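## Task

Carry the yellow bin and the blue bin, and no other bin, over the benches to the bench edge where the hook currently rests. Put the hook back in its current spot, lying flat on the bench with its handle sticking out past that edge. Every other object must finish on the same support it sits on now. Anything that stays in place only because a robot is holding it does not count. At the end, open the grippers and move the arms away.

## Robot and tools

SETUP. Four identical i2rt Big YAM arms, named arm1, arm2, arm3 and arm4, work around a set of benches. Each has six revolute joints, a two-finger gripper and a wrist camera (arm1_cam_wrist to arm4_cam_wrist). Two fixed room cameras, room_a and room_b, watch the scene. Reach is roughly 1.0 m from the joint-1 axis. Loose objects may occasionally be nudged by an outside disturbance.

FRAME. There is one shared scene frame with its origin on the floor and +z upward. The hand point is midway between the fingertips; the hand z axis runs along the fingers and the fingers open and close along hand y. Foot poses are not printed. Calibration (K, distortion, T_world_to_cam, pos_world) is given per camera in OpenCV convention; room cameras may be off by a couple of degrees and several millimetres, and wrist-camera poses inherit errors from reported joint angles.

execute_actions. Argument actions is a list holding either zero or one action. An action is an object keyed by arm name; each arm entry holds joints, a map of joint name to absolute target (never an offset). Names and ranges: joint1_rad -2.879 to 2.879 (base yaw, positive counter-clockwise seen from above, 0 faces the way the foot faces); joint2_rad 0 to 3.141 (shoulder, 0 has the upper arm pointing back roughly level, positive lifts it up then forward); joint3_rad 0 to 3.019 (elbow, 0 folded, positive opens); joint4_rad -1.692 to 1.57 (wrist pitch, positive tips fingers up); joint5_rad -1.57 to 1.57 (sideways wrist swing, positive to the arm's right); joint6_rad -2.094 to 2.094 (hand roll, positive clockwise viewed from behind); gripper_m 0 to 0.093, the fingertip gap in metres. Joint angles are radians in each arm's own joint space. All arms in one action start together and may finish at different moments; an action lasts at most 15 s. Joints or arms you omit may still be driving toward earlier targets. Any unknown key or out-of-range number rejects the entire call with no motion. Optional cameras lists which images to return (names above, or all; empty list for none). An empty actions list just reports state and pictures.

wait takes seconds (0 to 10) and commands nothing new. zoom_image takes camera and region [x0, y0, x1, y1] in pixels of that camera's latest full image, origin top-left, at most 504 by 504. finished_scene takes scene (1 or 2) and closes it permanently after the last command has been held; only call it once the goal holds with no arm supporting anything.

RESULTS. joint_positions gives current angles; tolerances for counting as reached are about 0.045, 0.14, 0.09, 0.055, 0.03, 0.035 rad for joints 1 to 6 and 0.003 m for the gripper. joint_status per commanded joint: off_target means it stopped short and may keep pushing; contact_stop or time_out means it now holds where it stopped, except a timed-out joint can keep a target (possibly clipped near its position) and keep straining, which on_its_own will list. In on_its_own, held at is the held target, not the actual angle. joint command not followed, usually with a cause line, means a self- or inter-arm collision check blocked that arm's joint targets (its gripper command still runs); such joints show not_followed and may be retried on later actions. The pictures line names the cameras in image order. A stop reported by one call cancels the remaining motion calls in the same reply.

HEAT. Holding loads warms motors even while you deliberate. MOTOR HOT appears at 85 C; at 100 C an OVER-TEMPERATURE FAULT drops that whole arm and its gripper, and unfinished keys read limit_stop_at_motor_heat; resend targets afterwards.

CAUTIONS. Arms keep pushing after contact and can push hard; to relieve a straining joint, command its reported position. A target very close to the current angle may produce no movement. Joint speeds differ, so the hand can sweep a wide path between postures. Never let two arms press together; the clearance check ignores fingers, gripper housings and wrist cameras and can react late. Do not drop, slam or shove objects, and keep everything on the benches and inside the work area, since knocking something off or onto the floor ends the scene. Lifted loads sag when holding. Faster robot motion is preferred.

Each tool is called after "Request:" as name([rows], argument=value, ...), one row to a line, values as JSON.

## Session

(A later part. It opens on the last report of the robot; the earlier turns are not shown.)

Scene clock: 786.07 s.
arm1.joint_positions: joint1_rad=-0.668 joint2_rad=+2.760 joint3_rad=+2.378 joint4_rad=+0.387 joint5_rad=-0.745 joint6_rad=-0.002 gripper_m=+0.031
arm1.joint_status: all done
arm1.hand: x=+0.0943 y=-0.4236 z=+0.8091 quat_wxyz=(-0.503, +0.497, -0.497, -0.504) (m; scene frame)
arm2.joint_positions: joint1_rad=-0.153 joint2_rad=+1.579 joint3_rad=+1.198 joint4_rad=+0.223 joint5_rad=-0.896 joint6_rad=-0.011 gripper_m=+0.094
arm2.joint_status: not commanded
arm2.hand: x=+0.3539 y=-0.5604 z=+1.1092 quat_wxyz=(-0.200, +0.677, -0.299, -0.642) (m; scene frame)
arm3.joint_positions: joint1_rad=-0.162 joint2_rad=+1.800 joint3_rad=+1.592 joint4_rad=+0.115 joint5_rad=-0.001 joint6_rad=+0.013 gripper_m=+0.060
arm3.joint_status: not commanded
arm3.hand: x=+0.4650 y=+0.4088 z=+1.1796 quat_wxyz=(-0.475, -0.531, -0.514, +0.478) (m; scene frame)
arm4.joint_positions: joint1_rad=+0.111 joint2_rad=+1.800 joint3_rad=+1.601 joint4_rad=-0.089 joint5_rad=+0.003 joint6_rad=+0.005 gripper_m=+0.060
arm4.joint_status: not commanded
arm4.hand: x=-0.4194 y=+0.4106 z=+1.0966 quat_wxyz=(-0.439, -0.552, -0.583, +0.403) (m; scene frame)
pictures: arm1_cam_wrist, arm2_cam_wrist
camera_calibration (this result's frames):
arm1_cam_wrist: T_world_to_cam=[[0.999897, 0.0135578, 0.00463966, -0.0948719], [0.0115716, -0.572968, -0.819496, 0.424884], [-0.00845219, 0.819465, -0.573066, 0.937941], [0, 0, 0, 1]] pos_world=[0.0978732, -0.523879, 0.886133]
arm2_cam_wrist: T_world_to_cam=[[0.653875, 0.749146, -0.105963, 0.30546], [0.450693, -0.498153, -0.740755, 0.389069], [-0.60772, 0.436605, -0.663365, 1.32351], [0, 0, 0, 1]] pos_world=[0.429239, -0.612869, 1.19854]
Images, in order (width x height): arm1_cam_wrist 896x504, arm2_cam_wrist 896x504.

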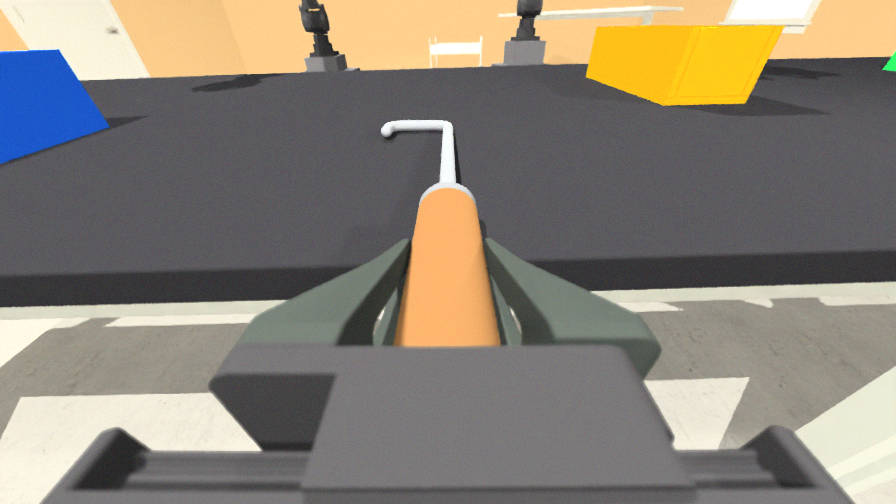

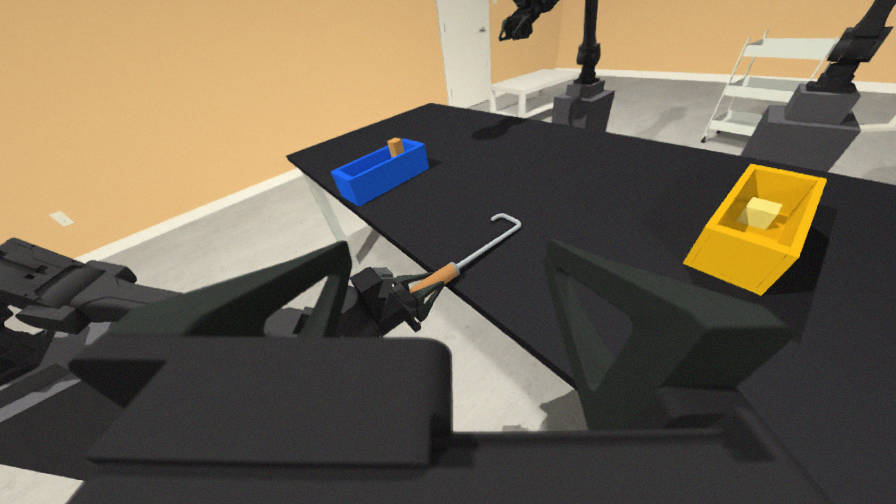

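Request:
execute_actions([
  {"arm1":{"joints":{"gripper_m":0.093,"joint2_rad":2.77}}},
], cameras=["arm1_cam_wrist"])

Request:
execute_actions([
  {"arm1":{"joints":{"joint2_rad":2.3}}},
], cameras=["arm1_cam_wrist","arm2_cam_wrist"])

Scene clock: 790.77 s.
arm1.joint_positions: joint1_rad=-0.668 joint2_rad=+2.760 joint3_rad=+2.378 joint4_rad=+0.387 joint5_rad=-0.745 joint6_rad=-0.002 gripper_m=+0.093
arm1.joint_status: all done
arm1.hand: x=+0.0943 y=-0.4236 z=+0.8091 quat_wxyz=(-0.503, +0.497, -0.497, -0.504) (m; scene frame)
arm2.joint_positions: joint1_rad=-0.153 joint2_rad=+1.579 joint3_rad=+1.198 joint4_rad=+0.223 joint5_rad=-0.896 joint6_rad=-0.011 gripper_m=+0.094
arm2.joint_status: not commanded
arm2.hand: x=+0.3539 y=-0.5604 z=+1.1092 quat_wxyz=(-0.200, +0.677, -0.299, -0.642) (m; scene frame)
arm3.joint_positions: joint1_rad=-0.162 joint2_rad=+1.800 joint3_rad=+1.592 joint4_rad=+0.115 joint5_rad=-0.001 joint6_rad=+0.013 gripper_m=+0.060
arm3.joint_status: not commanded
arm3.hand: x=+0.4650 y=+0.4088 z=+1.1796 quat_wxyz=(-0.475, -0.531, -0.514, +0.478) (m; scene frame)
arm4.joint_positions: joint1_rad=+0.111 joint2_rad=+1.800 joint3_rad=+1.601 joint4_rad=-0.089 joint5_rad=+0.003 joint6_rad=+0.005 gripper_m=+0.060
arm4.joint_status: not commanded
arm4.hand: x=-0.4194 y=+0.4106 z=+1.0966 quat_wxyz=(-0.439, -0.552, -0.583, +0.403) (m; scene frame)
pictures: arm1_cam_wrist
camera_calibration (this result's frames):
arm1_cam_wrist: T_world_to_cam=[[0.999897, 0.0135578, 0.00463966, -0.0948719], [0.0115716, -0.572968, -0.819496, 0.424884], [-0.00845219, 0.819465, -0.573066, 0.937941], [0, 0, 0, 1]] pos_world=[0.0978732, -0.523879, 0.886133]
Images, in order (width x height): arm1_cam_wrist 896x504.

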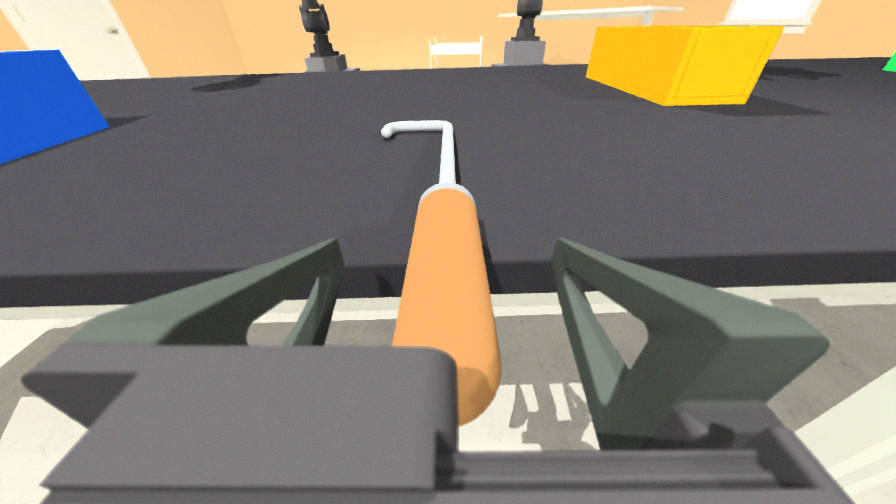

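Scene clock: 792.93 s.
arm1.joint_positions: joint1_rad=-0.668 joint2_rad=+2.287 joint3_rad=+2.430 joint4_rad=+0.404 joint5_rad=-0.745 joint6_rad=-0.002 gripper_m=+0.093
arm1.joint_status: all done
arm1.hand: x=+0.0419 y=-0.4881 z=+1.2720 quat_wxyz=(-0.674, +0.469, -0.290, -0.492) (m; scene frame)
arm2.joint_positions: joint1_rad=-0.153 joint2_rad=+1.579 joint3_rad=+1.198 joint4_rad=+0.223 joint5_rad=-0.896 joint6_rad=-0.011 gripper_m=+0.094
arm2.joint_status: not commanded
arm2.hand: x=+0.3539 y=-0.5604 z=+1.1092 quat_wxyz=(-0.200, +0.677, -0.299, -0.642) (m; scene frame)
arm3.joint_positions: joint1_rad=-0.162 joint2_rad=+1.800 joint3_rad=+1.592 joint4_rad=+0.115 joint5_rad=-0.001 joint6_rad=+0.013 gripper_m=+0.060
arm3.joint_status: not commanded
arm3.hand: x=+0.4650 y=+0.4088 z=+1.1796 quat_wxyz=(-0.475, -0.531, -0.514, +0.478) (m; scene frame)
arm4.joint_positions: joint1_rad=+0.111 joint2_rad=+1.800 joint3_rad=+1.601 joint4_rad=-0.089 joint5_rad=+0.003 joint6_rad=+0.005 gripper_m=+0.060
arm4.joint_status: not commanded
arm4.hand: x=-0.4194 y=+0.4106 z=+1.0966 quat_wxyz=(-0.439, -0.552, -0.583, +0.403) (m; scene frame)
pictures: arm1_cam_wrist, arm2_cam_wrist
camera_calibration (this result's frames):
arm1_cam_wrist: T_world_to_cam=[[0.931658, -0.0663699, 0.357223, -0.528425], [0.33559, -0.219639, -0.916045, 1.04952], [0.139258, 0.973321, -0.182355, 0.827547], [0, 0, 0, 1]] pos_world=[0.0248597, -0.610025, 1.30108]
arm2_cam_wrist: T_world_to_cam=[[0.653875, 0.749146, -0.105963, 0.30546], [0.450693, -0.498153, -0.740755, 0.389069], [-0.60772, 0.436605, -0.663365, 1.32351], [0, 0, 0, 1]] pos_world=[0.429239, -0.612869, 1.19854]
Images, in order (width x height): arm1_cam_wrist 896x504, arm2_cam_wrist 896x504.

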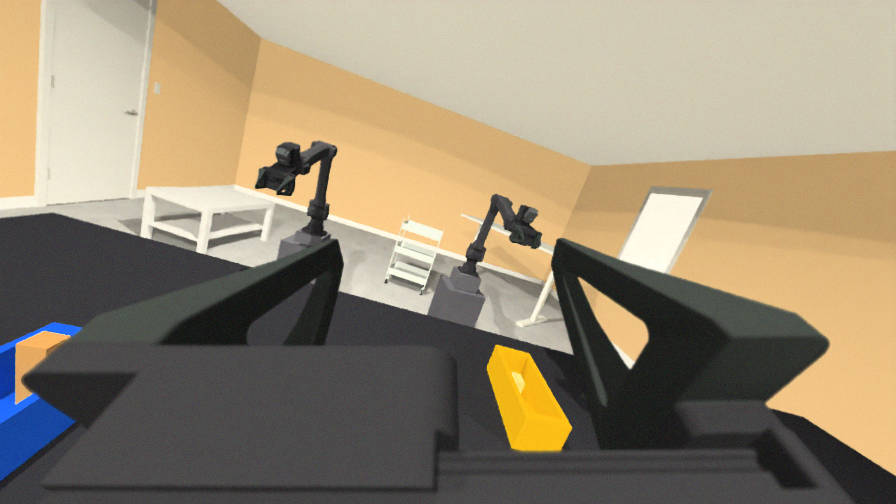

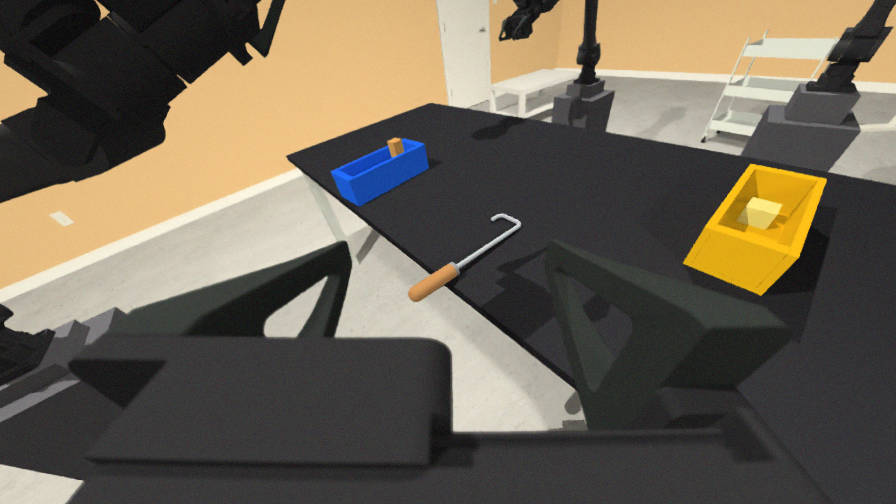

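Request:
execute_actions([
  {"arm1":{"joints":{"joint1_rad":-0.2,"joint2_rad":1.6,"joint3_rad":1.25,"joint4_rad":0.2,"joint5_rad":0.75}},"arm2":{"joints":{"joint1_rad":0.44,"joint2_rad":2.35,"joint3_rad":1.72,"joint4_rad":0.71,"joint5_rad":0.55,"joint6_rad":0.0}}},
], cameras=["arm1_cam_wrist","arm2_cam_wrist","arm3_cam_wrist"])

Scene clock: 807.20 s.
arm1.joint_positions: joint1_rad=-0.207 joint2_rad=+1.603 joint3_rad=+1.244 joint4_rad=+0.206 joint5_rad=+0.747 joint6_rad=-0.002 gripper_m=+0.093
arm1.joint_status: all done
arm1.hand: x=-0.1676 y=-0.6075 z=+1.0842 quat_wxyz=(-0.649, +0.232, -0.710, -0.145) (m; scene frame)
arm2.joint_positions: joint1_rad=+0.437 joint2_rad=+2.367 joint3_rad=+1.677 joint4_rad=+0.686 joint5_rad=+0.546 joint6_rad=-0.011 gripper_m=+0.094
arm2.joint_status: all done
arm2.hand: x=+0.0926 y=-0.4132 z=+0.8742 quat_wxyz=(-0.503, +0.502, -0.500, -0.495) (m; scene frame)
arm3.joint_positions: joint1_rad=-0.162 joint2_rad=+1.800 joint3_rad=+1.592 joint4_rad=+0.115 joint5_rad=-0.001 joint6_rad=+0.013 gripper_m=+0.060
arm3.joint_status: not commanded
arm3.hand: x=+0.4650 y=+0.4088 z=+1.1796 quat_wxyz=(-0.475, -0.531, -0.514, +0.478) (m; scene frame)
arm4.joint_positions: joint1_rad=+0.111 joint2_rad=+1.800 joint3_rad=+1.601 joint4_rad=-0.089 joint5_rad=+0.003 joint6_rad=+0.005 gripper_m=+0.060
arm4.joint_status: not commanded
arm4.hand: x=-0.4194 y=+0.4106 z=+1.0966 quat_wxyz=(-0.439, -0.552, -0.583, +0.403) (m; scene frame)
pictures: arm1_cam_wrist, arm2_cam_wrist, arm3_cam_wrist
camera_calibration (this result's frames):
arm1_cam_wrist: T_world_to_cam=[[0.528862, -0.842866, 0.099407, -0.533759], [-0.531486, -0.420226, -0.735481, 0.458637], [0.661686, 0.336135, -0.670213, 1.16806], [0, 0, 0, 1]] pos_world=[-0.246841, -0.64978, 1.17322]
arm2_cam_wrist: T_world_to_cam=[[0.999808, 0.0046154, 0.0190549, -0.107823], [0.0180514, -0.595973, -0.802801, 0.459922], [0.00765098, 0.802991, -0.595942, 0.979967], [0, 0, 0, 1]] pos_world=[0.0920023, -0.512306, 0.955284]
arm3_cam_wrist: T_world_to_cam=[[-0.999869, 0.00540667, -0.0152614, 0.482269], [0.0151758, 0.641448, -0.767016, 0.636806], [0.0056424, -0.767147, -0.641446, 1.18952], [0, 0, 0, 1]] pos_world=[0.46583, 0.501453, 1.25881]
Images, in order (width x height): arm1_cam_wrist 896x504, arm2_cam_wrist 896x504, arm3_cam_wrist 896x504.

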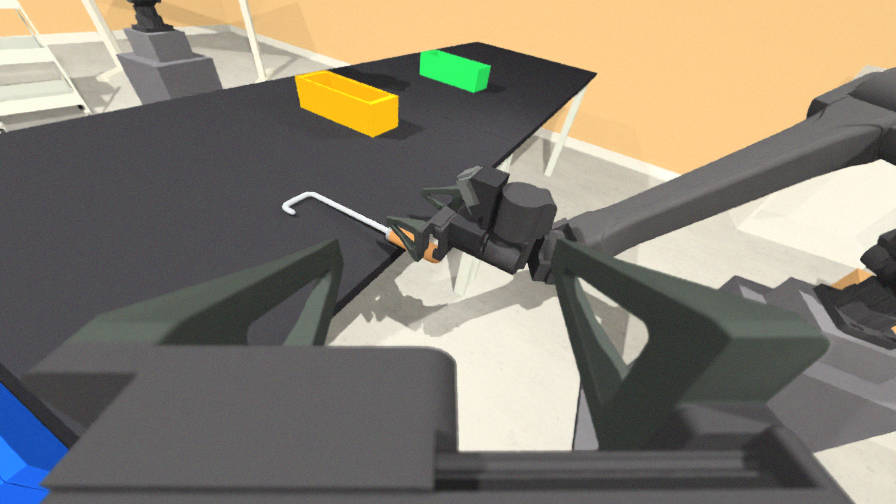

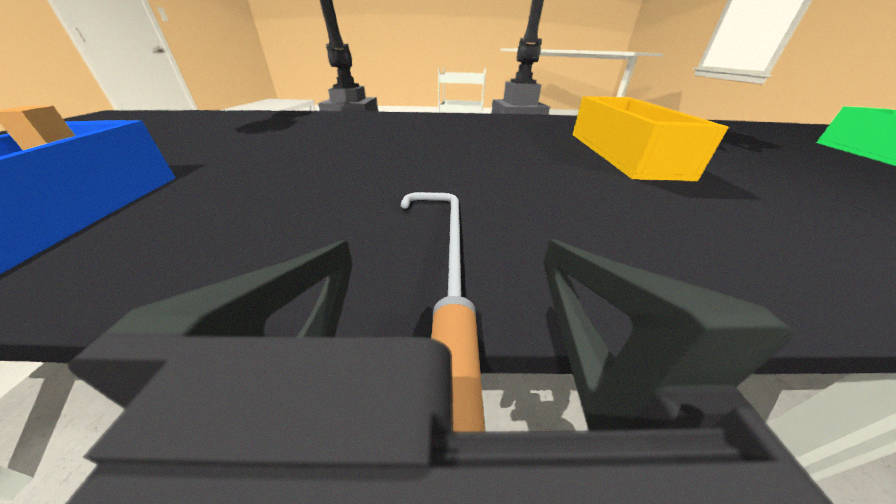

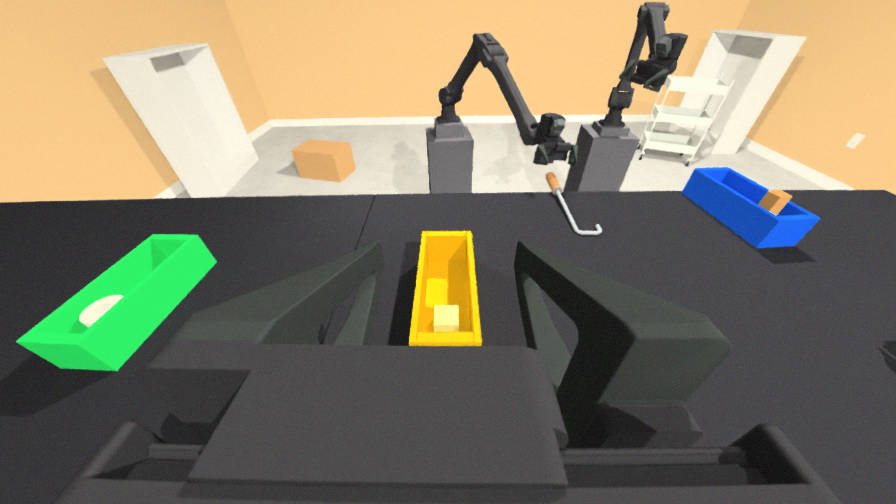

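Request:
execute_actions([
  {"arm2":{"joints":{"joint2_rad":2.52,"joint3_rad":1.76,"joint4_rad":0.82}}},
], cameras=["arm1_cam_wrist","arm2_cam_wrist"])

Scene clock: 824.30 s.
arm1.joint_positions: joint1_rad=-0.207 joint2_rad=+1.603 joint3_rad=+1.244 joint4_rad=+0.206 joint5_rad=+0.747 joint6_rad=-0.002 gripper_m=+0.093
arm1.joint_status: not commanded
arm1.hand: x=-0.1676 y=-0.6075 z=+1.0842 quat_wxyz=(-0.649, +0.232, -0.710, -0.145) (m; scene frame)
arm2.joint_positions: joint1_rad=+0.440 joint2_rad=+2.487 joint3_rad=+1.737 joint4_rad=+0.809 joint5_rad=+0.548 joint6_rad=-0.011 gripper_m=+0.094
arm2.joint_status: all done
arm2.hand: x=+0.0863 y=-0.4075 z=+0.8312 quat_wxyz=(-0.508, +0.481, -0.494, -0.517) (m; scene frame)
arm3.joint_positions: joint1_rad=-0.162 joint2_rad=+1.800 joint3_rad=+1.592 joint4_rad=+0.115 joint5_rad=-0.001 joint6_rad=+0.013 gripper_m=+0.060
arm3.joint_status: not commanded
arm3.hand: x=+0.4650 y=+0.4088 z=+1.1796 quat_wxyz=(-0.475, -0.531, -0.514, +0.478) (m; scene frame)
arm4.joint_positions: joint1_rad=+0.111 joint2_rad=+1.800 joint3_rad=+1.601 joint4_rad=-0.089 joint5_rad=+0.003 joint6_rad=+0.005 gripper_m=+0.060
arm4.joint_status: not commanded
arm4.hand: x=-0.4194 y=+0.4106 z=+1.0966 quat_wxyz=(-0.439, -0.552, -0.583, +0.403) (m; scene frame)
pictures: arm1_cam_wrist, arm2_cam_wrist
camera_calibration (this result's frames):
arm1_cam_wrist: T_world_to_cam=[[0.528862, -0.842866, 0.099407, -0.533759], [-0.531486, -0.420226, -0.735481, 0.458637], [0.661686, 0.336135, -0.670213, 1.16806], [0, 0, 0, 1]] pos_world=[-0.246841, -0.64978, 1.17322]
arm2_cam_wrist: T_world_to_cam=[[0.999893, 0.00546578, -0.0135955, -0.0732505], [-0.00832187, -0.551855, -0.833899, 0.47503], [-0.0120607, 0.833922, -0.55175, 0.927382], [0, 0, 0, 1]] pos_world=[0.0883806, -0.510817, 0.906814]
Images, in order (width x height): arm1_cam_wrist 896x504, arm2_cam_wrist 896x504.

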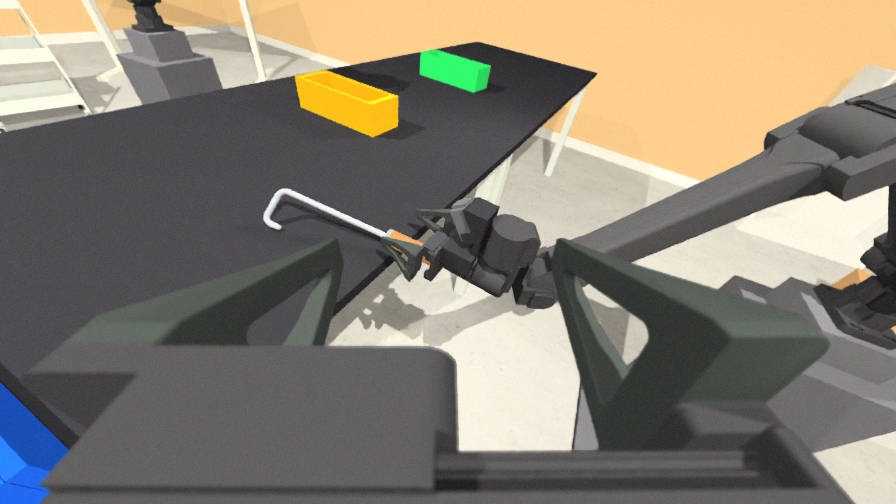

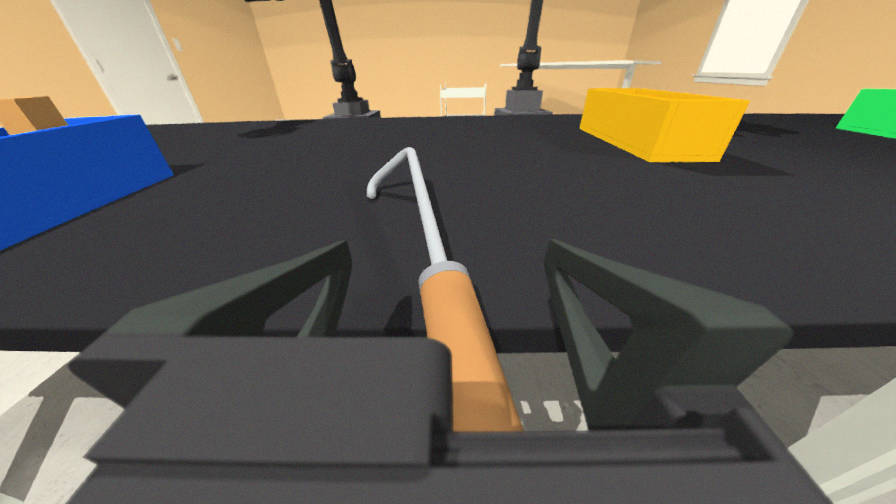

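Request:
execute_actions([
  {"arm2":{"joints":{"joint2_rad":2.40}}},
], cameras=["arm1_cam_wrist","arm2_cam_wrist"])

Scene clock: 830.67 s.
arm1.joint_positions: joint1_rad=-0.207 joint2_rad=+1.603 joint3_rad=+1.244 joint4_rad=+0.206 joint5_rad=+0.747 joint6_rad=-0.002 gripper_m=+0.093
arm1.joint_status: not commanded
arm1.hand: x=-0.1676 y=-0.6075 z=+1.0842 quat_wxyz=(-0.649, +0.232, -0.710, -0.145) (m; scene frame)
arm2.joint_positions: joint1_rad=+0.440 joint2_rad=+2.406 joint3_rad=+1.737 joint4_rad=+0.809 joint5_rad=+0.548 joint6_rad=-0.011 gripper_m=+0.094
arm2.joint_status: all done
arm2.hand: x=+0.0850 y=-0.4049 z=+0.8997 quat_wxyz=(-0.514, +0.452, -0.486, -0.544) (m; scene frame)
arm3.joint_positions: joint1_rad=-0.162 joint2_rad=+1.800 joint3_rad=+1.592 joint4_rad=+0.115 joint5_rad=-0.001 joint6_rad=+0.013 gripper_m=+0.060
arm3.joint_status: not commanded
arm3.hand: x=+0.4650 y=+0.4088 z=+1.1796 quat_wxyz=(-0.475, -0.531, -0.514, +0.478) (m; scene frame)
arm4.joint_positions: joint1_rad=+0.111 joint2_rad=+1.800 joint3_rad=+1.601 joint4_rad=-0.089 joint5_rad=+0.003 joint6_rad=+0.005 gripper_m=+0.060
arm4.joint_status: not commanded
arm4.hand: x=-0.4194 y=+0.4106 z=+1.0966 quat_wxyz=(-0.439, -0.552, -0.583, +0.403) (m; scene frame)
pictures: arm1_cam_wrist, arm2_cam_wrist
camera_calibration (this result's frames):
arm1_cam_wrist: T_world_to_cam=[[0.528862, -0.842866, 0.099407, -0.533759], [-0.531486, -0.420226, -0.735481, 0.458637], [0.661686, 0.336135, -0.670213, 1.16806], [0, 0, 0, 1]] pos_world=[-0.246841, -0.64978, 1.17322]
arm2_cam_wrist: T_world_to_cam=[[0.998448, 0.00727887, -0.0552201, -0.0327231], [-0.0444755, -0.49262, -0.869107, 0.59234], [-0.0335287, 0.870214, -0.491532, 0.925366], [0, 0, 0, 1]] pos_world=[0.0900432, -0.513229, 0.967847]
Images, in order (width x height): arm1_cam_wrist 896x504, arm2_cam_wrist 896x504.

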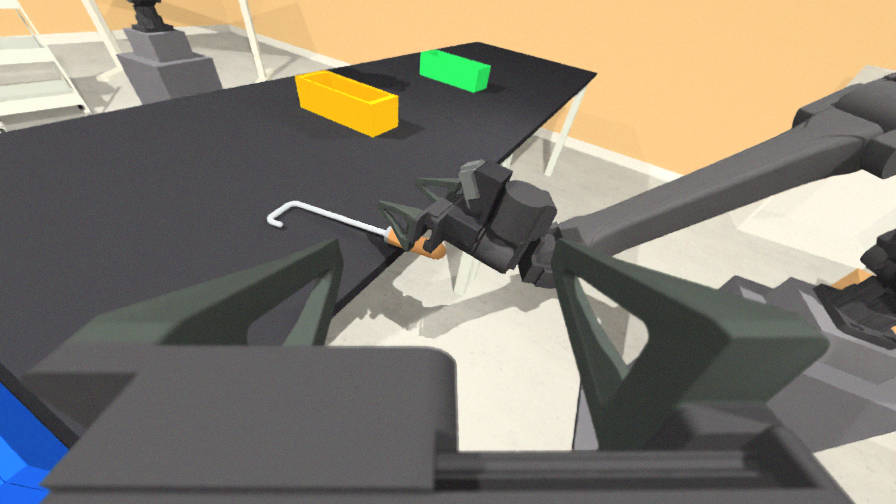

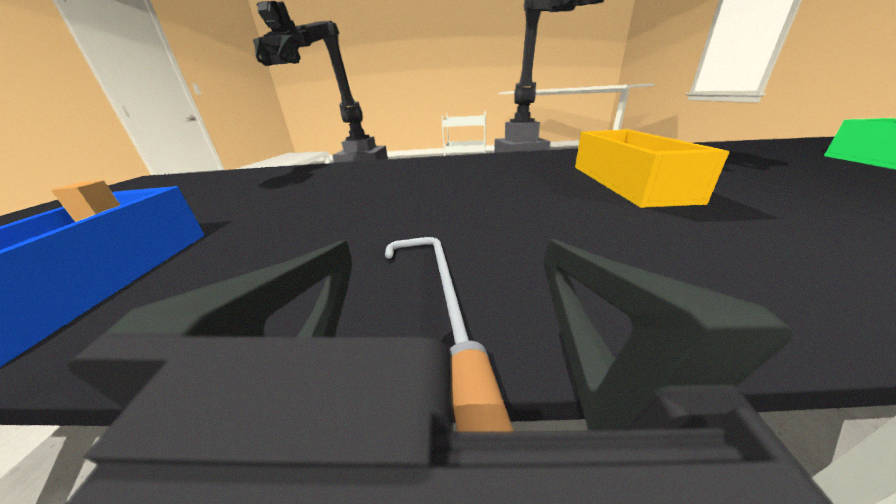

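Request:
execute_actions([
  {"arm2":{"joints":{"joint1_rad":0.397,"joint2_rad":2.28,"joint3_rad":1.525,"joint4_rad":0.77,"joint5_rad":0.35}}},
], cameras=["arm1_cam_wrist","arm2_cam_wrist"])

Scene clock: 848.70 s.
arm1.joint_positions: joint1_rad=-0.207 joint2_rad=+1.603 joint3_rad=+1.244 joint4_rad=+0.206 joint5_rad=+0.747 joint6_rad=-0.002 gripper_m=+0.093
arm1.joint_status: not commanded
arm1.hand: x=-0.1676 y=-0.6075 z=+1.0842 quat_wxyz=(-0.649, +0.232, -0.710, -0.145) (m; scene frame)
arm2.joint_positions: joint1_rad=+0.392 joint2_rad=+2.288 joint3_rad=+1.528 joint4_rad=+0.787 joint5_rad=+0.354 joint6_rad=-0.011 gripper_m=+0.094
arm2.joint_status: all done
arm2.hand: x=+0.1120 y=-0.4308 z=+0.8858 quat_wxyz=(-0.469, +0.527, -0.458, -0.541) (m; scene frame)
arm3.joint_positions: joint1_rad=-0.162 joint2_rad=+1.800 joint3_rad=+1.592 joint4_rad=+0.115 joint5_rad=-0.001 joint6_rad=+0.013 gripper_m=+0.060
arm3.joint_status: not commanded
arm3.hand: x=+0.4650 y=+0.4088 z=+1.1796 quat_wxyz=(-0.475, -0.531, -0.514, +0.478) (m; scene frame)
arm4.joint_positions: joint1_rad=+0.111 joint2_rad=+1.800 joint3_rad=+1.601 joint4_rad=-0.089 joint5_rad=+0.003 joint6_rad=+0.005 gripper_m=+0.060
arm4.joint_status: not commanded
arm4.hand: x=-0.4194 y=+0.4106 z=+1.0966 quat_wxyz=(-0.439, -0.552, -0.583, +0.403) (m; scene frame)
pictures: arm1_cam_wrist, arm2_cam_wrist
camera_calibration (this result's frames):
arm1_cam_wrist: T_world_to_cam=[[0.528862, -0.842866, 0.099407, -0.533759], [-0.531486, -0.420226, -0.735481, 0.458637], [0.661686, 0.336135, -0.670213, 1.16806], [0, 0, 0, 1]] pos_world=[-0.246841, -0.64978, 1.17322]
arm2_cam_wrist: T_world_to_cam=[[0.988532, 0.150828, 0.00738221, -0.0527446], [0.0922763, -0.564639, -0.820163, 0.478963], [-0.119535, 0.811439, -0.572082, 0.997656], [0, 0, 0, 1]] pos_world=[0.127198, -0.53114, 0.963958]
Images, in order (width x height): arm1_cam_wrist 896x504, arm2_cam_wrist 896x504.

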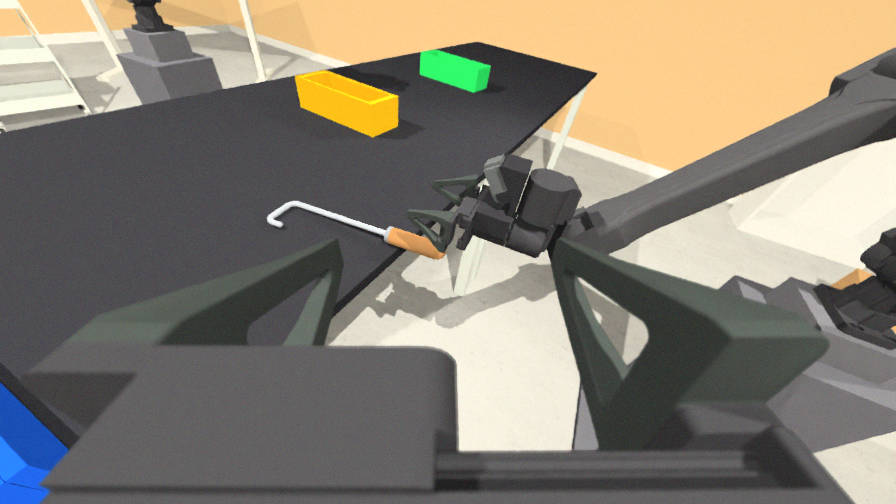

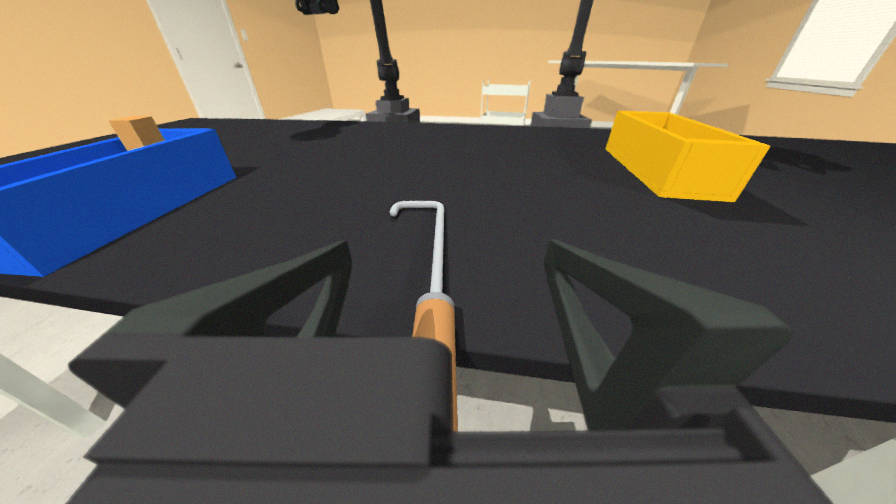

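Request:
execute_actions([
  {"arm2":{"joints":{"joint1_rad":0.41,"joint2_rad":2.48,"joint3_rad":1.575,"joint4_rad":0.91}}},
], cameras=["arm1_cam_wrist","arm2_cam_wrist"])

Scene clock: 855.77 s.
arm1.joint_positions: joint1_rad=-0.207 joint2_rad=+1.603 joint3_rad=+1.244 joint4_rad=+0.206 joint5_rad=+0.747 joint6_rad=-0.002 gripper_m=+0.093
arm1.joint_status: not commanded
arm1.hand: x=-0.1676 y=-0.6075 z=+1.0842 quat_wxyz=(-0.649, +0.232, -0.710, -0.145) (m; scene frame)
arm2.joint_positions: joint1_rad=+0.406 joint2_rad=+2.484 joint3_rad=+1.553 joint4_rad=+0.888 joint5_rad=+0.353 joint6_rad=-0.011 gripper_m=+0.094
arm2.joint_status: all done
arm2.hand: x=+0.1047 y=-0.4428 z=+0.7631 quat_wxyz=(-0.456, +0.554, -0.462, -0.521) (m; scene frame)
arm3.joint_positions: joint1_rad=-0.162 joint2_rad=+1.800 joint3_rad=+1.592 joint4_rad=+0.115 joint5_rad=-0.001 joint6_rad=+0.013 gripper_m=+0.060
arm3.joint_status: not commanded
arm3.hand: x=+0.4650 y=+0.4088 z=+1.1796 quat_wxyz=(-0.475, -0.531, -0.514, +0.478) (m; scene frame)
arm4.joint_positions: joint1_rad=+0.111 joint2_rad=+1.800 joint3_rad=+1.601 joint4_rad=-0.089 joint5_rad=+0.003 joint6_rad=+0.005 gripper_m=+0.060
arm4.joint_status: not commanded
arm4.hand: x=-0.4194 y=+0.4106 z=+1.0966 quat_wxyz=(-0.439, -0.552, -0.583, +0.403) (m; scene frame)
pictures: arm1_cam_wrist, arm2_cam_wrist
camera_calibration (this result's frames):
arm1_cam_wrist: T_world_to_cam=[[0.528862, -0.842866, 0.099407, -0.533759], [-0.531486, -0.420226, -0.735481, 0.458637], [0.661686, 0.336135, -0.670213, 1.16806], [0, 0, 0, 1]] pos_world=[-0.246841, -0.64978, 1.17322]
arm2_cam_wrist: T_world_to_cam=[[0.985485, 0.166879, 0.0311621, -0.0535532], [0.128373, -0.612435, -0.780028, 0.316709], [-0.111086, 0.772706, -0.624968, 0.958629], [0, 0, 0, 1]] pos_world=[0.118609, -0.537839, 0.847823]
Images, in order (width x height): arm1_cam_wrist 896x504, arm2_cam_wrist 896x504.

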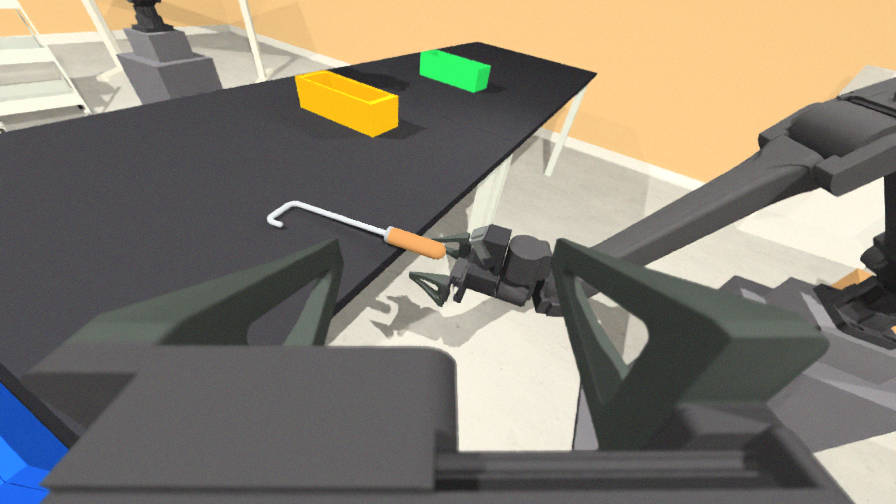

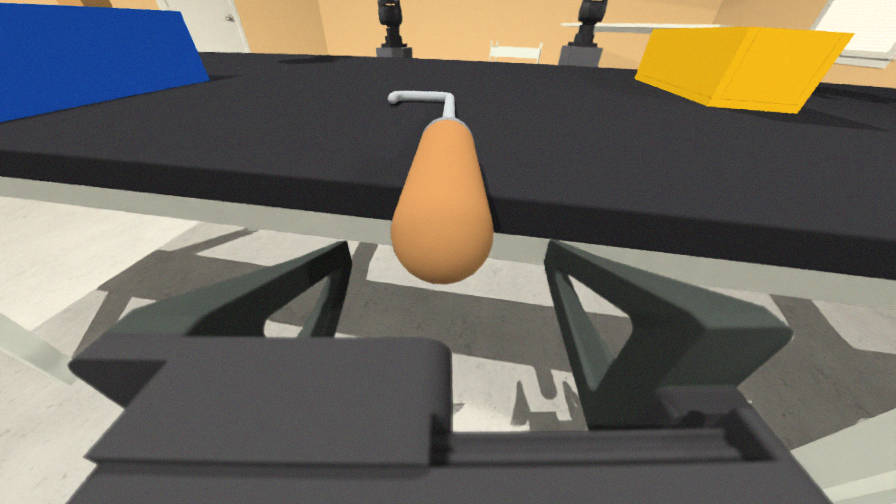

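Request:
execute_actions([
  {"arm2":{"joints":{"joint1_rad":0.385,"joint2_rad":2.535,"joint3_rad":1.718,"joint4_rad":0.81,"joint5_rad":0.332}}},
], cameras=["arm1_cam_wrist","arm2_cam_wrist"])

Scene clock: 870.43 s.
arm1.joint_positions: joint1_rad=-0.207 joint2_rad=+1.603 joint3_rad=+1.244 joint4_rad=+0.206 joint5_rad=+0.747 joint6_rad=-0.002 gripper_m=+0.093
arm1.joint_status: not commanded
arm1.hand: x=-0.1676 y=-0.6075 z=+1.0842 quat_wxyz=(-0.649, +0.232, -0.710, -0.145) (m; scene frame)
arm2.joint_positions: joint1_rad=+0.389 joint2_rad=+2.504 joint3_rad=+1.683 joint4_rad=+0.827 joint5_rad=+0.336 joint6_rad=-0.011 gripper_m=+0.094
arm2.joint_status: all done
arm2.hand: x=+0.0980 y=-0.4054 z=+0.7950 quat_wxyz=(-0.462, +0.537, -0.456, -0.538) (m; scene frame)
arm3.joint_positions: joint1_rad=-0.162 joint2_rad=+1.800 joint3_rad=+1.592 joint4_rad=+0.115 joint5_rad=-0.001 joint6_rad=+0.013 gripper_m=+0.060
arm3.joint_status: not commanded
arm3.hand: x=+0.4650 y=+0.4088 z=+1.1796 quat_wxyz=(-0.475, -0.531, -0.514, +0.478) (m; scene frame)
arm4.joint_positions: joint1_rad=+0.111 joint2_rad=+1.800 joint3_rad=+1.601 joint4_rad=-0.089 joint5_rad=+0.003 joint6_rad=+0.005 gripper_m=+0.060
arm4.joint_status: not commanded
arm4.hand: x=-0.4194 y=+0.4106 z=+1.0966 quat_wxyz=(-0.439, -0.552, -0.583, +0.403) (m; scene frame)
pictures: arm1_cam_wrist, arm2_cam_wrist
camera_calibration (this result's frames):
arm1_cam_wrist: T_world_to_cam=[[0.528862, -0.842866, 0.099407, -0.533759], [-0.531486, -0.420226, -0.735481, 0.458637], [0.661686, 0.336135, -0.670213, 1.16806], [0, 0, 0, 1]] pos_world=[-0.246841, -0.64978, 1.17322]
arm2_cam_wrist: T_world_to_cam=[[0.986123, 0.165386, 0.0144556, -0.0416098], [0.108762, -0.577798, -0.808901, 0.404252], [-0.125429, 0.799248, -0.587767, 0.931558], [0, 0, 0, 1]] pos_world=[0.113909, -0.504089, 0.87514]
Images, in order (width x height): arm1_cam_wrist 896x504, arm2_cam_wrist 896x504.

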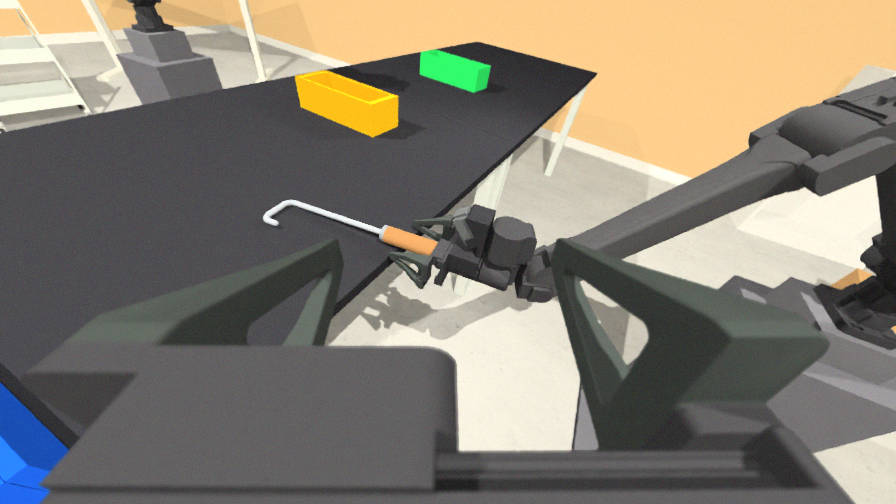

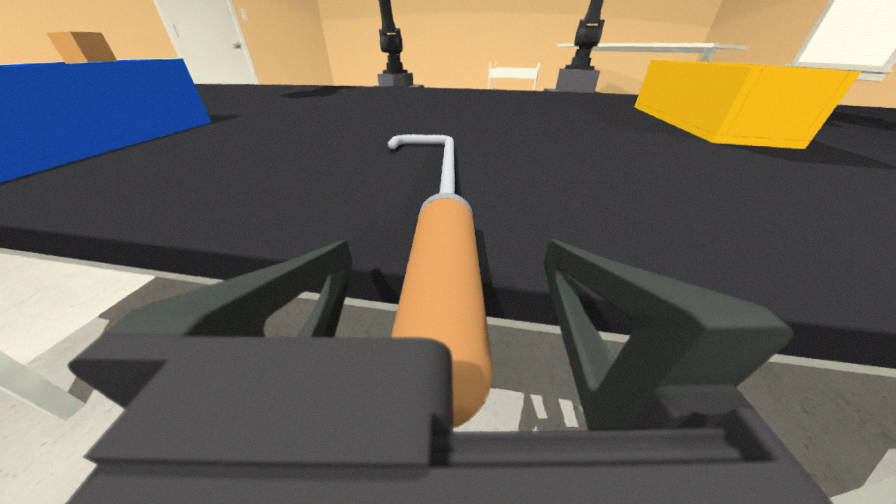

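Request:
execute_actions([
  {"arm2":{"joints":{"gripper_m":0.01}}},
], cameras=["arm1_cam_wrist","arm2_cam_wrist"])

Scene clock: 873.83 s.
arm1.joint_positions: joint1_rad=-0.207 joint2_rad=+1.603 joint3_rad=+1.244 joint4_rad=+0.206 joint5_rad=+0.747 joint6_rad=-0.002 gripper_m=+0.093
arm1.joint_status: not commanded
arm1.hand: x=-0.1676 y=-0.6075 z=+1.0842 quat_wxyz=(-0.649, +0.232, -0.710, -0.145) (m; scene frame)
arm2.joint_positions: joint1_rad=+0.389 joint2_rad=+2.504 joint3_rad=+1.683 joint4_rad=+0.827 joint5_rad=+0.335 joint6_rad=-0.010 gripper_m=+0.030
arm2.joint_status: gripper_m off_target (ended at +0.030, target +0.010)
arm2.hand: x=+0.0978 y=-0.4054 z=+0.7950 quat_wxyz=(-0.462, +0.537, -0.456, -0.538) (m; scene frame)
arm3.joint_positions: joint1_rad=-0.162 joint2_rad=+1.800 joint3_rad=+1.592 joint4_rad=+0.115 joint5_rad=-0.001 joint6_rad=+0.013 gripper_m=+0.060
arm3.joint_status: not commanded
arm3.hand: x=+0.4650 y=+0.4088 z=+1.1796 quat_wxyz=(-0.475, -0.531, -0.514, +0.478) (m; scene frame)
arm4.joint_positions: joint1_rad=+0.111 joint2_rad=+1.800 joint3_rad=+1.601 joint4_rad=-0.089 joint5_rad=+0.003 joint6_rad=+0.005 gripper_m=+0.060
arm4.joint_status: not commanded
arm4.hand: x=-0.4194 y=+0.4106 z=+1.0966 quat_wxyz=(-0.439, -0.552, -0.583, +0.403) (m; scene frame)
pictures: arm1_cam_wrist, arm2_cam_wrist
camera_calibration (this result's frames):
arm1_cam_wrist: T_world_to_cam=[[0.528862, -0.842866, 0.099407, -0.533759], [-0.531486, -0.420226, -0.735481, 0.458637], [0.661686, 0.336135, -0.670213, 1.16806], [0, 0, 0, 1]] pos_world=[-0.246841, -0.64978, 1.17322]
arm2_cam_wrist: T_world_to_cam=[[0.985938, 0.166518, 0.0140814, -0.0406388], [0.109125, -0.577716, -0.808911, 0.404261], [-0.126563, 0.799072, -0.587763, 0.931595], [0, 0, 0, 1]] pos_world=[0.113858, -0.504097, 0.875141]
Images, in order (width x height): arm1_cam_wrist 896x504, arm2_cam_wrist 896x504.

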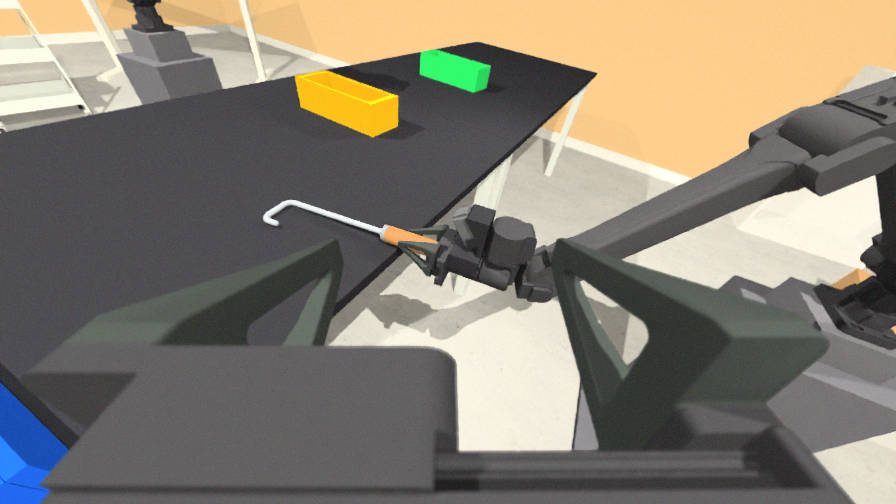

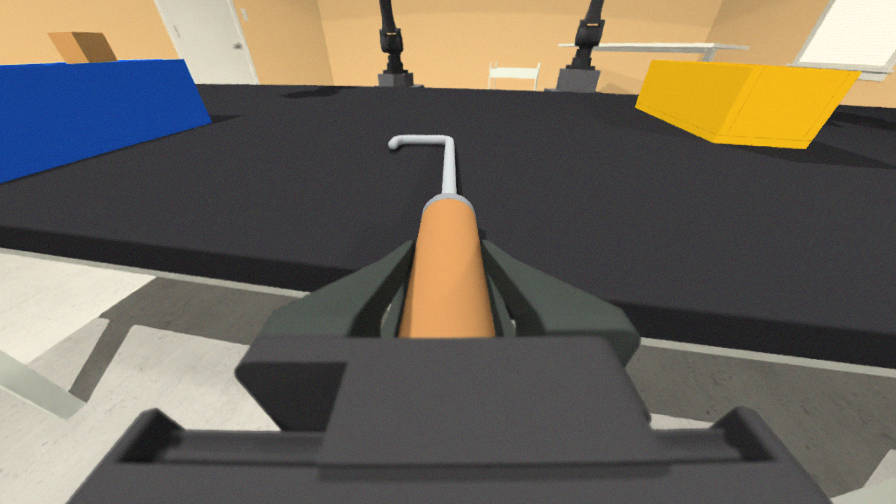

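Request:
execute_actions([
  {"arm2":{"joints":{"joint2_rad":2.40,"joint4_rad":0.715,"joint6_rad":-1.57}}},
], cameras=["arm1_cam_wrist","arm2_cam_wrist","arm3_cam_wrist"])

Scene clock: 886.40 s.
arm1.joint_positions: joint1_rad=-0.207 joint2_rad=+1.603 joint3_rad=+1.244 joint4_rad=+0.206 joint5_rad=+0.747 joint6_rad=-0.002 gripper_m=+0.093
arm1.joint_status: not commanded
arm1.hand: x=-0.1676 y=-0.6075 z=+1.0842 quat_wxyz=(-0.649, +0.232, -0.710, -0.145) (m; scene frame)
arm2.joint_positions: joint1_rad=+0.390 joint2_rad=+2.413 joint3_rad=+1.684 joint4_rad=+0.721 joint5_rad=+0.326 joint6_rad=-1.541 gripper_m=+0.030
arm2.joint_status: all done
arm2.hand: x=+0.0920 y=-0.3994 z=+0.8472 quat_wxyz=(-0.701, +0.708, +0.049, -0.069) (m; scene frame)
arm3.joint_positions: joint1_rad=-0.162 joint2_rad=+1.800 joint3_rad=+1.592 joint4_rad=+0.115 joint5_rad=-0.001 joint6_rad=+0.013 gripper_m=+0.060
arm3.joint_status: not commanded
arm3.hand: x=+0.4650 y=+0.4088 z=+1.1796 quat_wxyz=(-0.475, -0.531, -0.514, +0.478) (m; scene frame)
arm4.joint_positions: joint1_rad=+0.111 joint2_rad=+1.800 joint3_rad=+1.601 joint4_rad=-0.089 joint5_rad=+0.003 joint6_rad=+0.005 gripper_m=+0.060
arm4.joint_status: not commanded
arm4.hand: x=-0.4194 y=+0.4106 z=+1.0966 quat_wxyz=(-0.439, -0.552, -0.583, +0.403) (m; scene frame)
pictures: arm1_cam_wrist, arm2_cam_wrist, arm3_cam_wrist
camera_calibration (this result's frames):
arm1_cam_wrist: T_world_to_cam=[[0.528862, -0.842866, 0.099407, -0.533759], [-0.531486, -0.420226, -0.735481, 0.458637], [0.661686, 0.336135, -0.670213, 1.16806], [0, 0, 0, 1]] pos_world=[-0.246841, -0.64978, 1.17322]
arm2_cam_wrist: T_world_to_cam=[[0.0180663, 0.0203484, 0.99963, -0.840862], [0.892924, -0.450154, -0.00697452, -0.250023], [0.449845, 0.892719, -0.0263022, 0.465406], [0, 0, 0, 1]] pos_world=[0.029082, -0.510915, 0.851048]
arm3_cam_wrist: T_world_to_cam=[[-0.999869, 0.00540667, -0.0152614, 0.482269], [0.0151758, 0.641448, -0.767016, 0.636806], [0.0056424, -0.767147, -0.641446, 1.18952], [0, 0, 0, 1]] pos_world=[0.46583, 0.501453, 1.25881]
Images, in order (width x height): arm1_cam_wrist 896x504, arm2_cam_wrist 896x504, arm3_cam_wrist 896x504.

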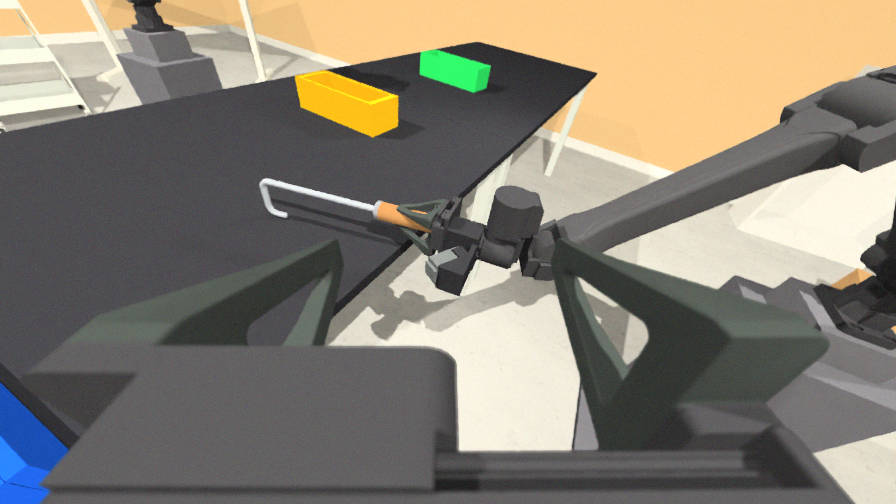

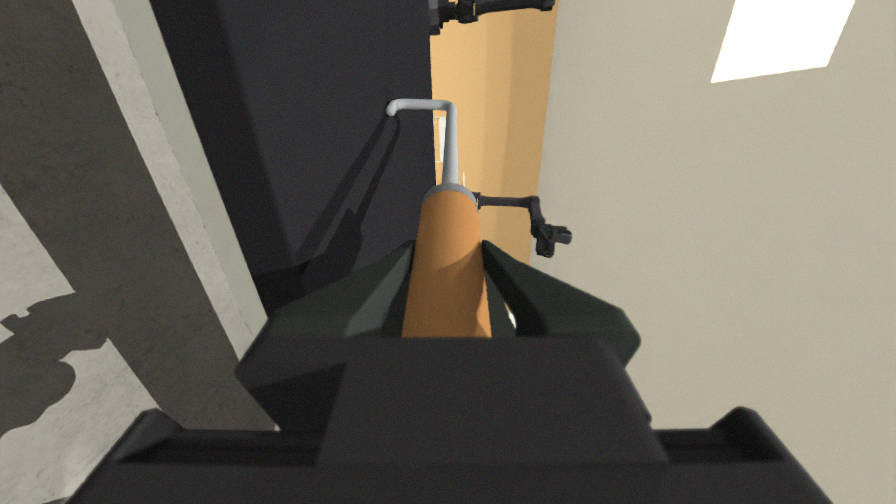

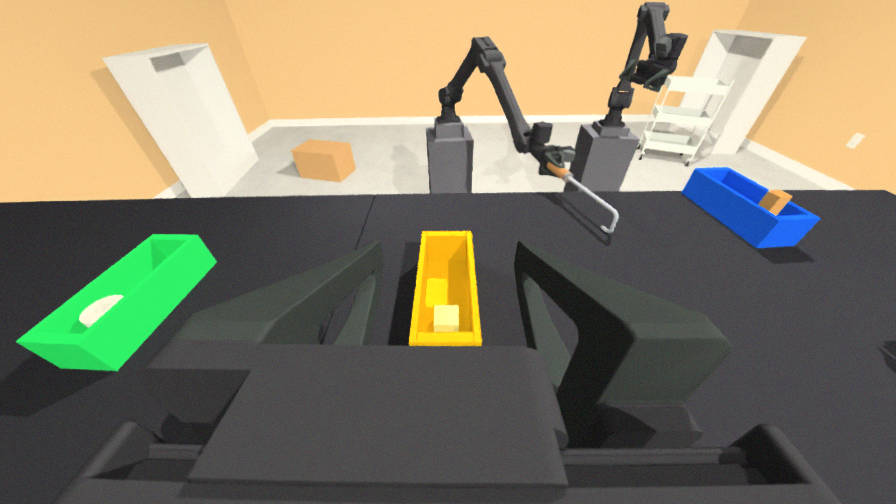

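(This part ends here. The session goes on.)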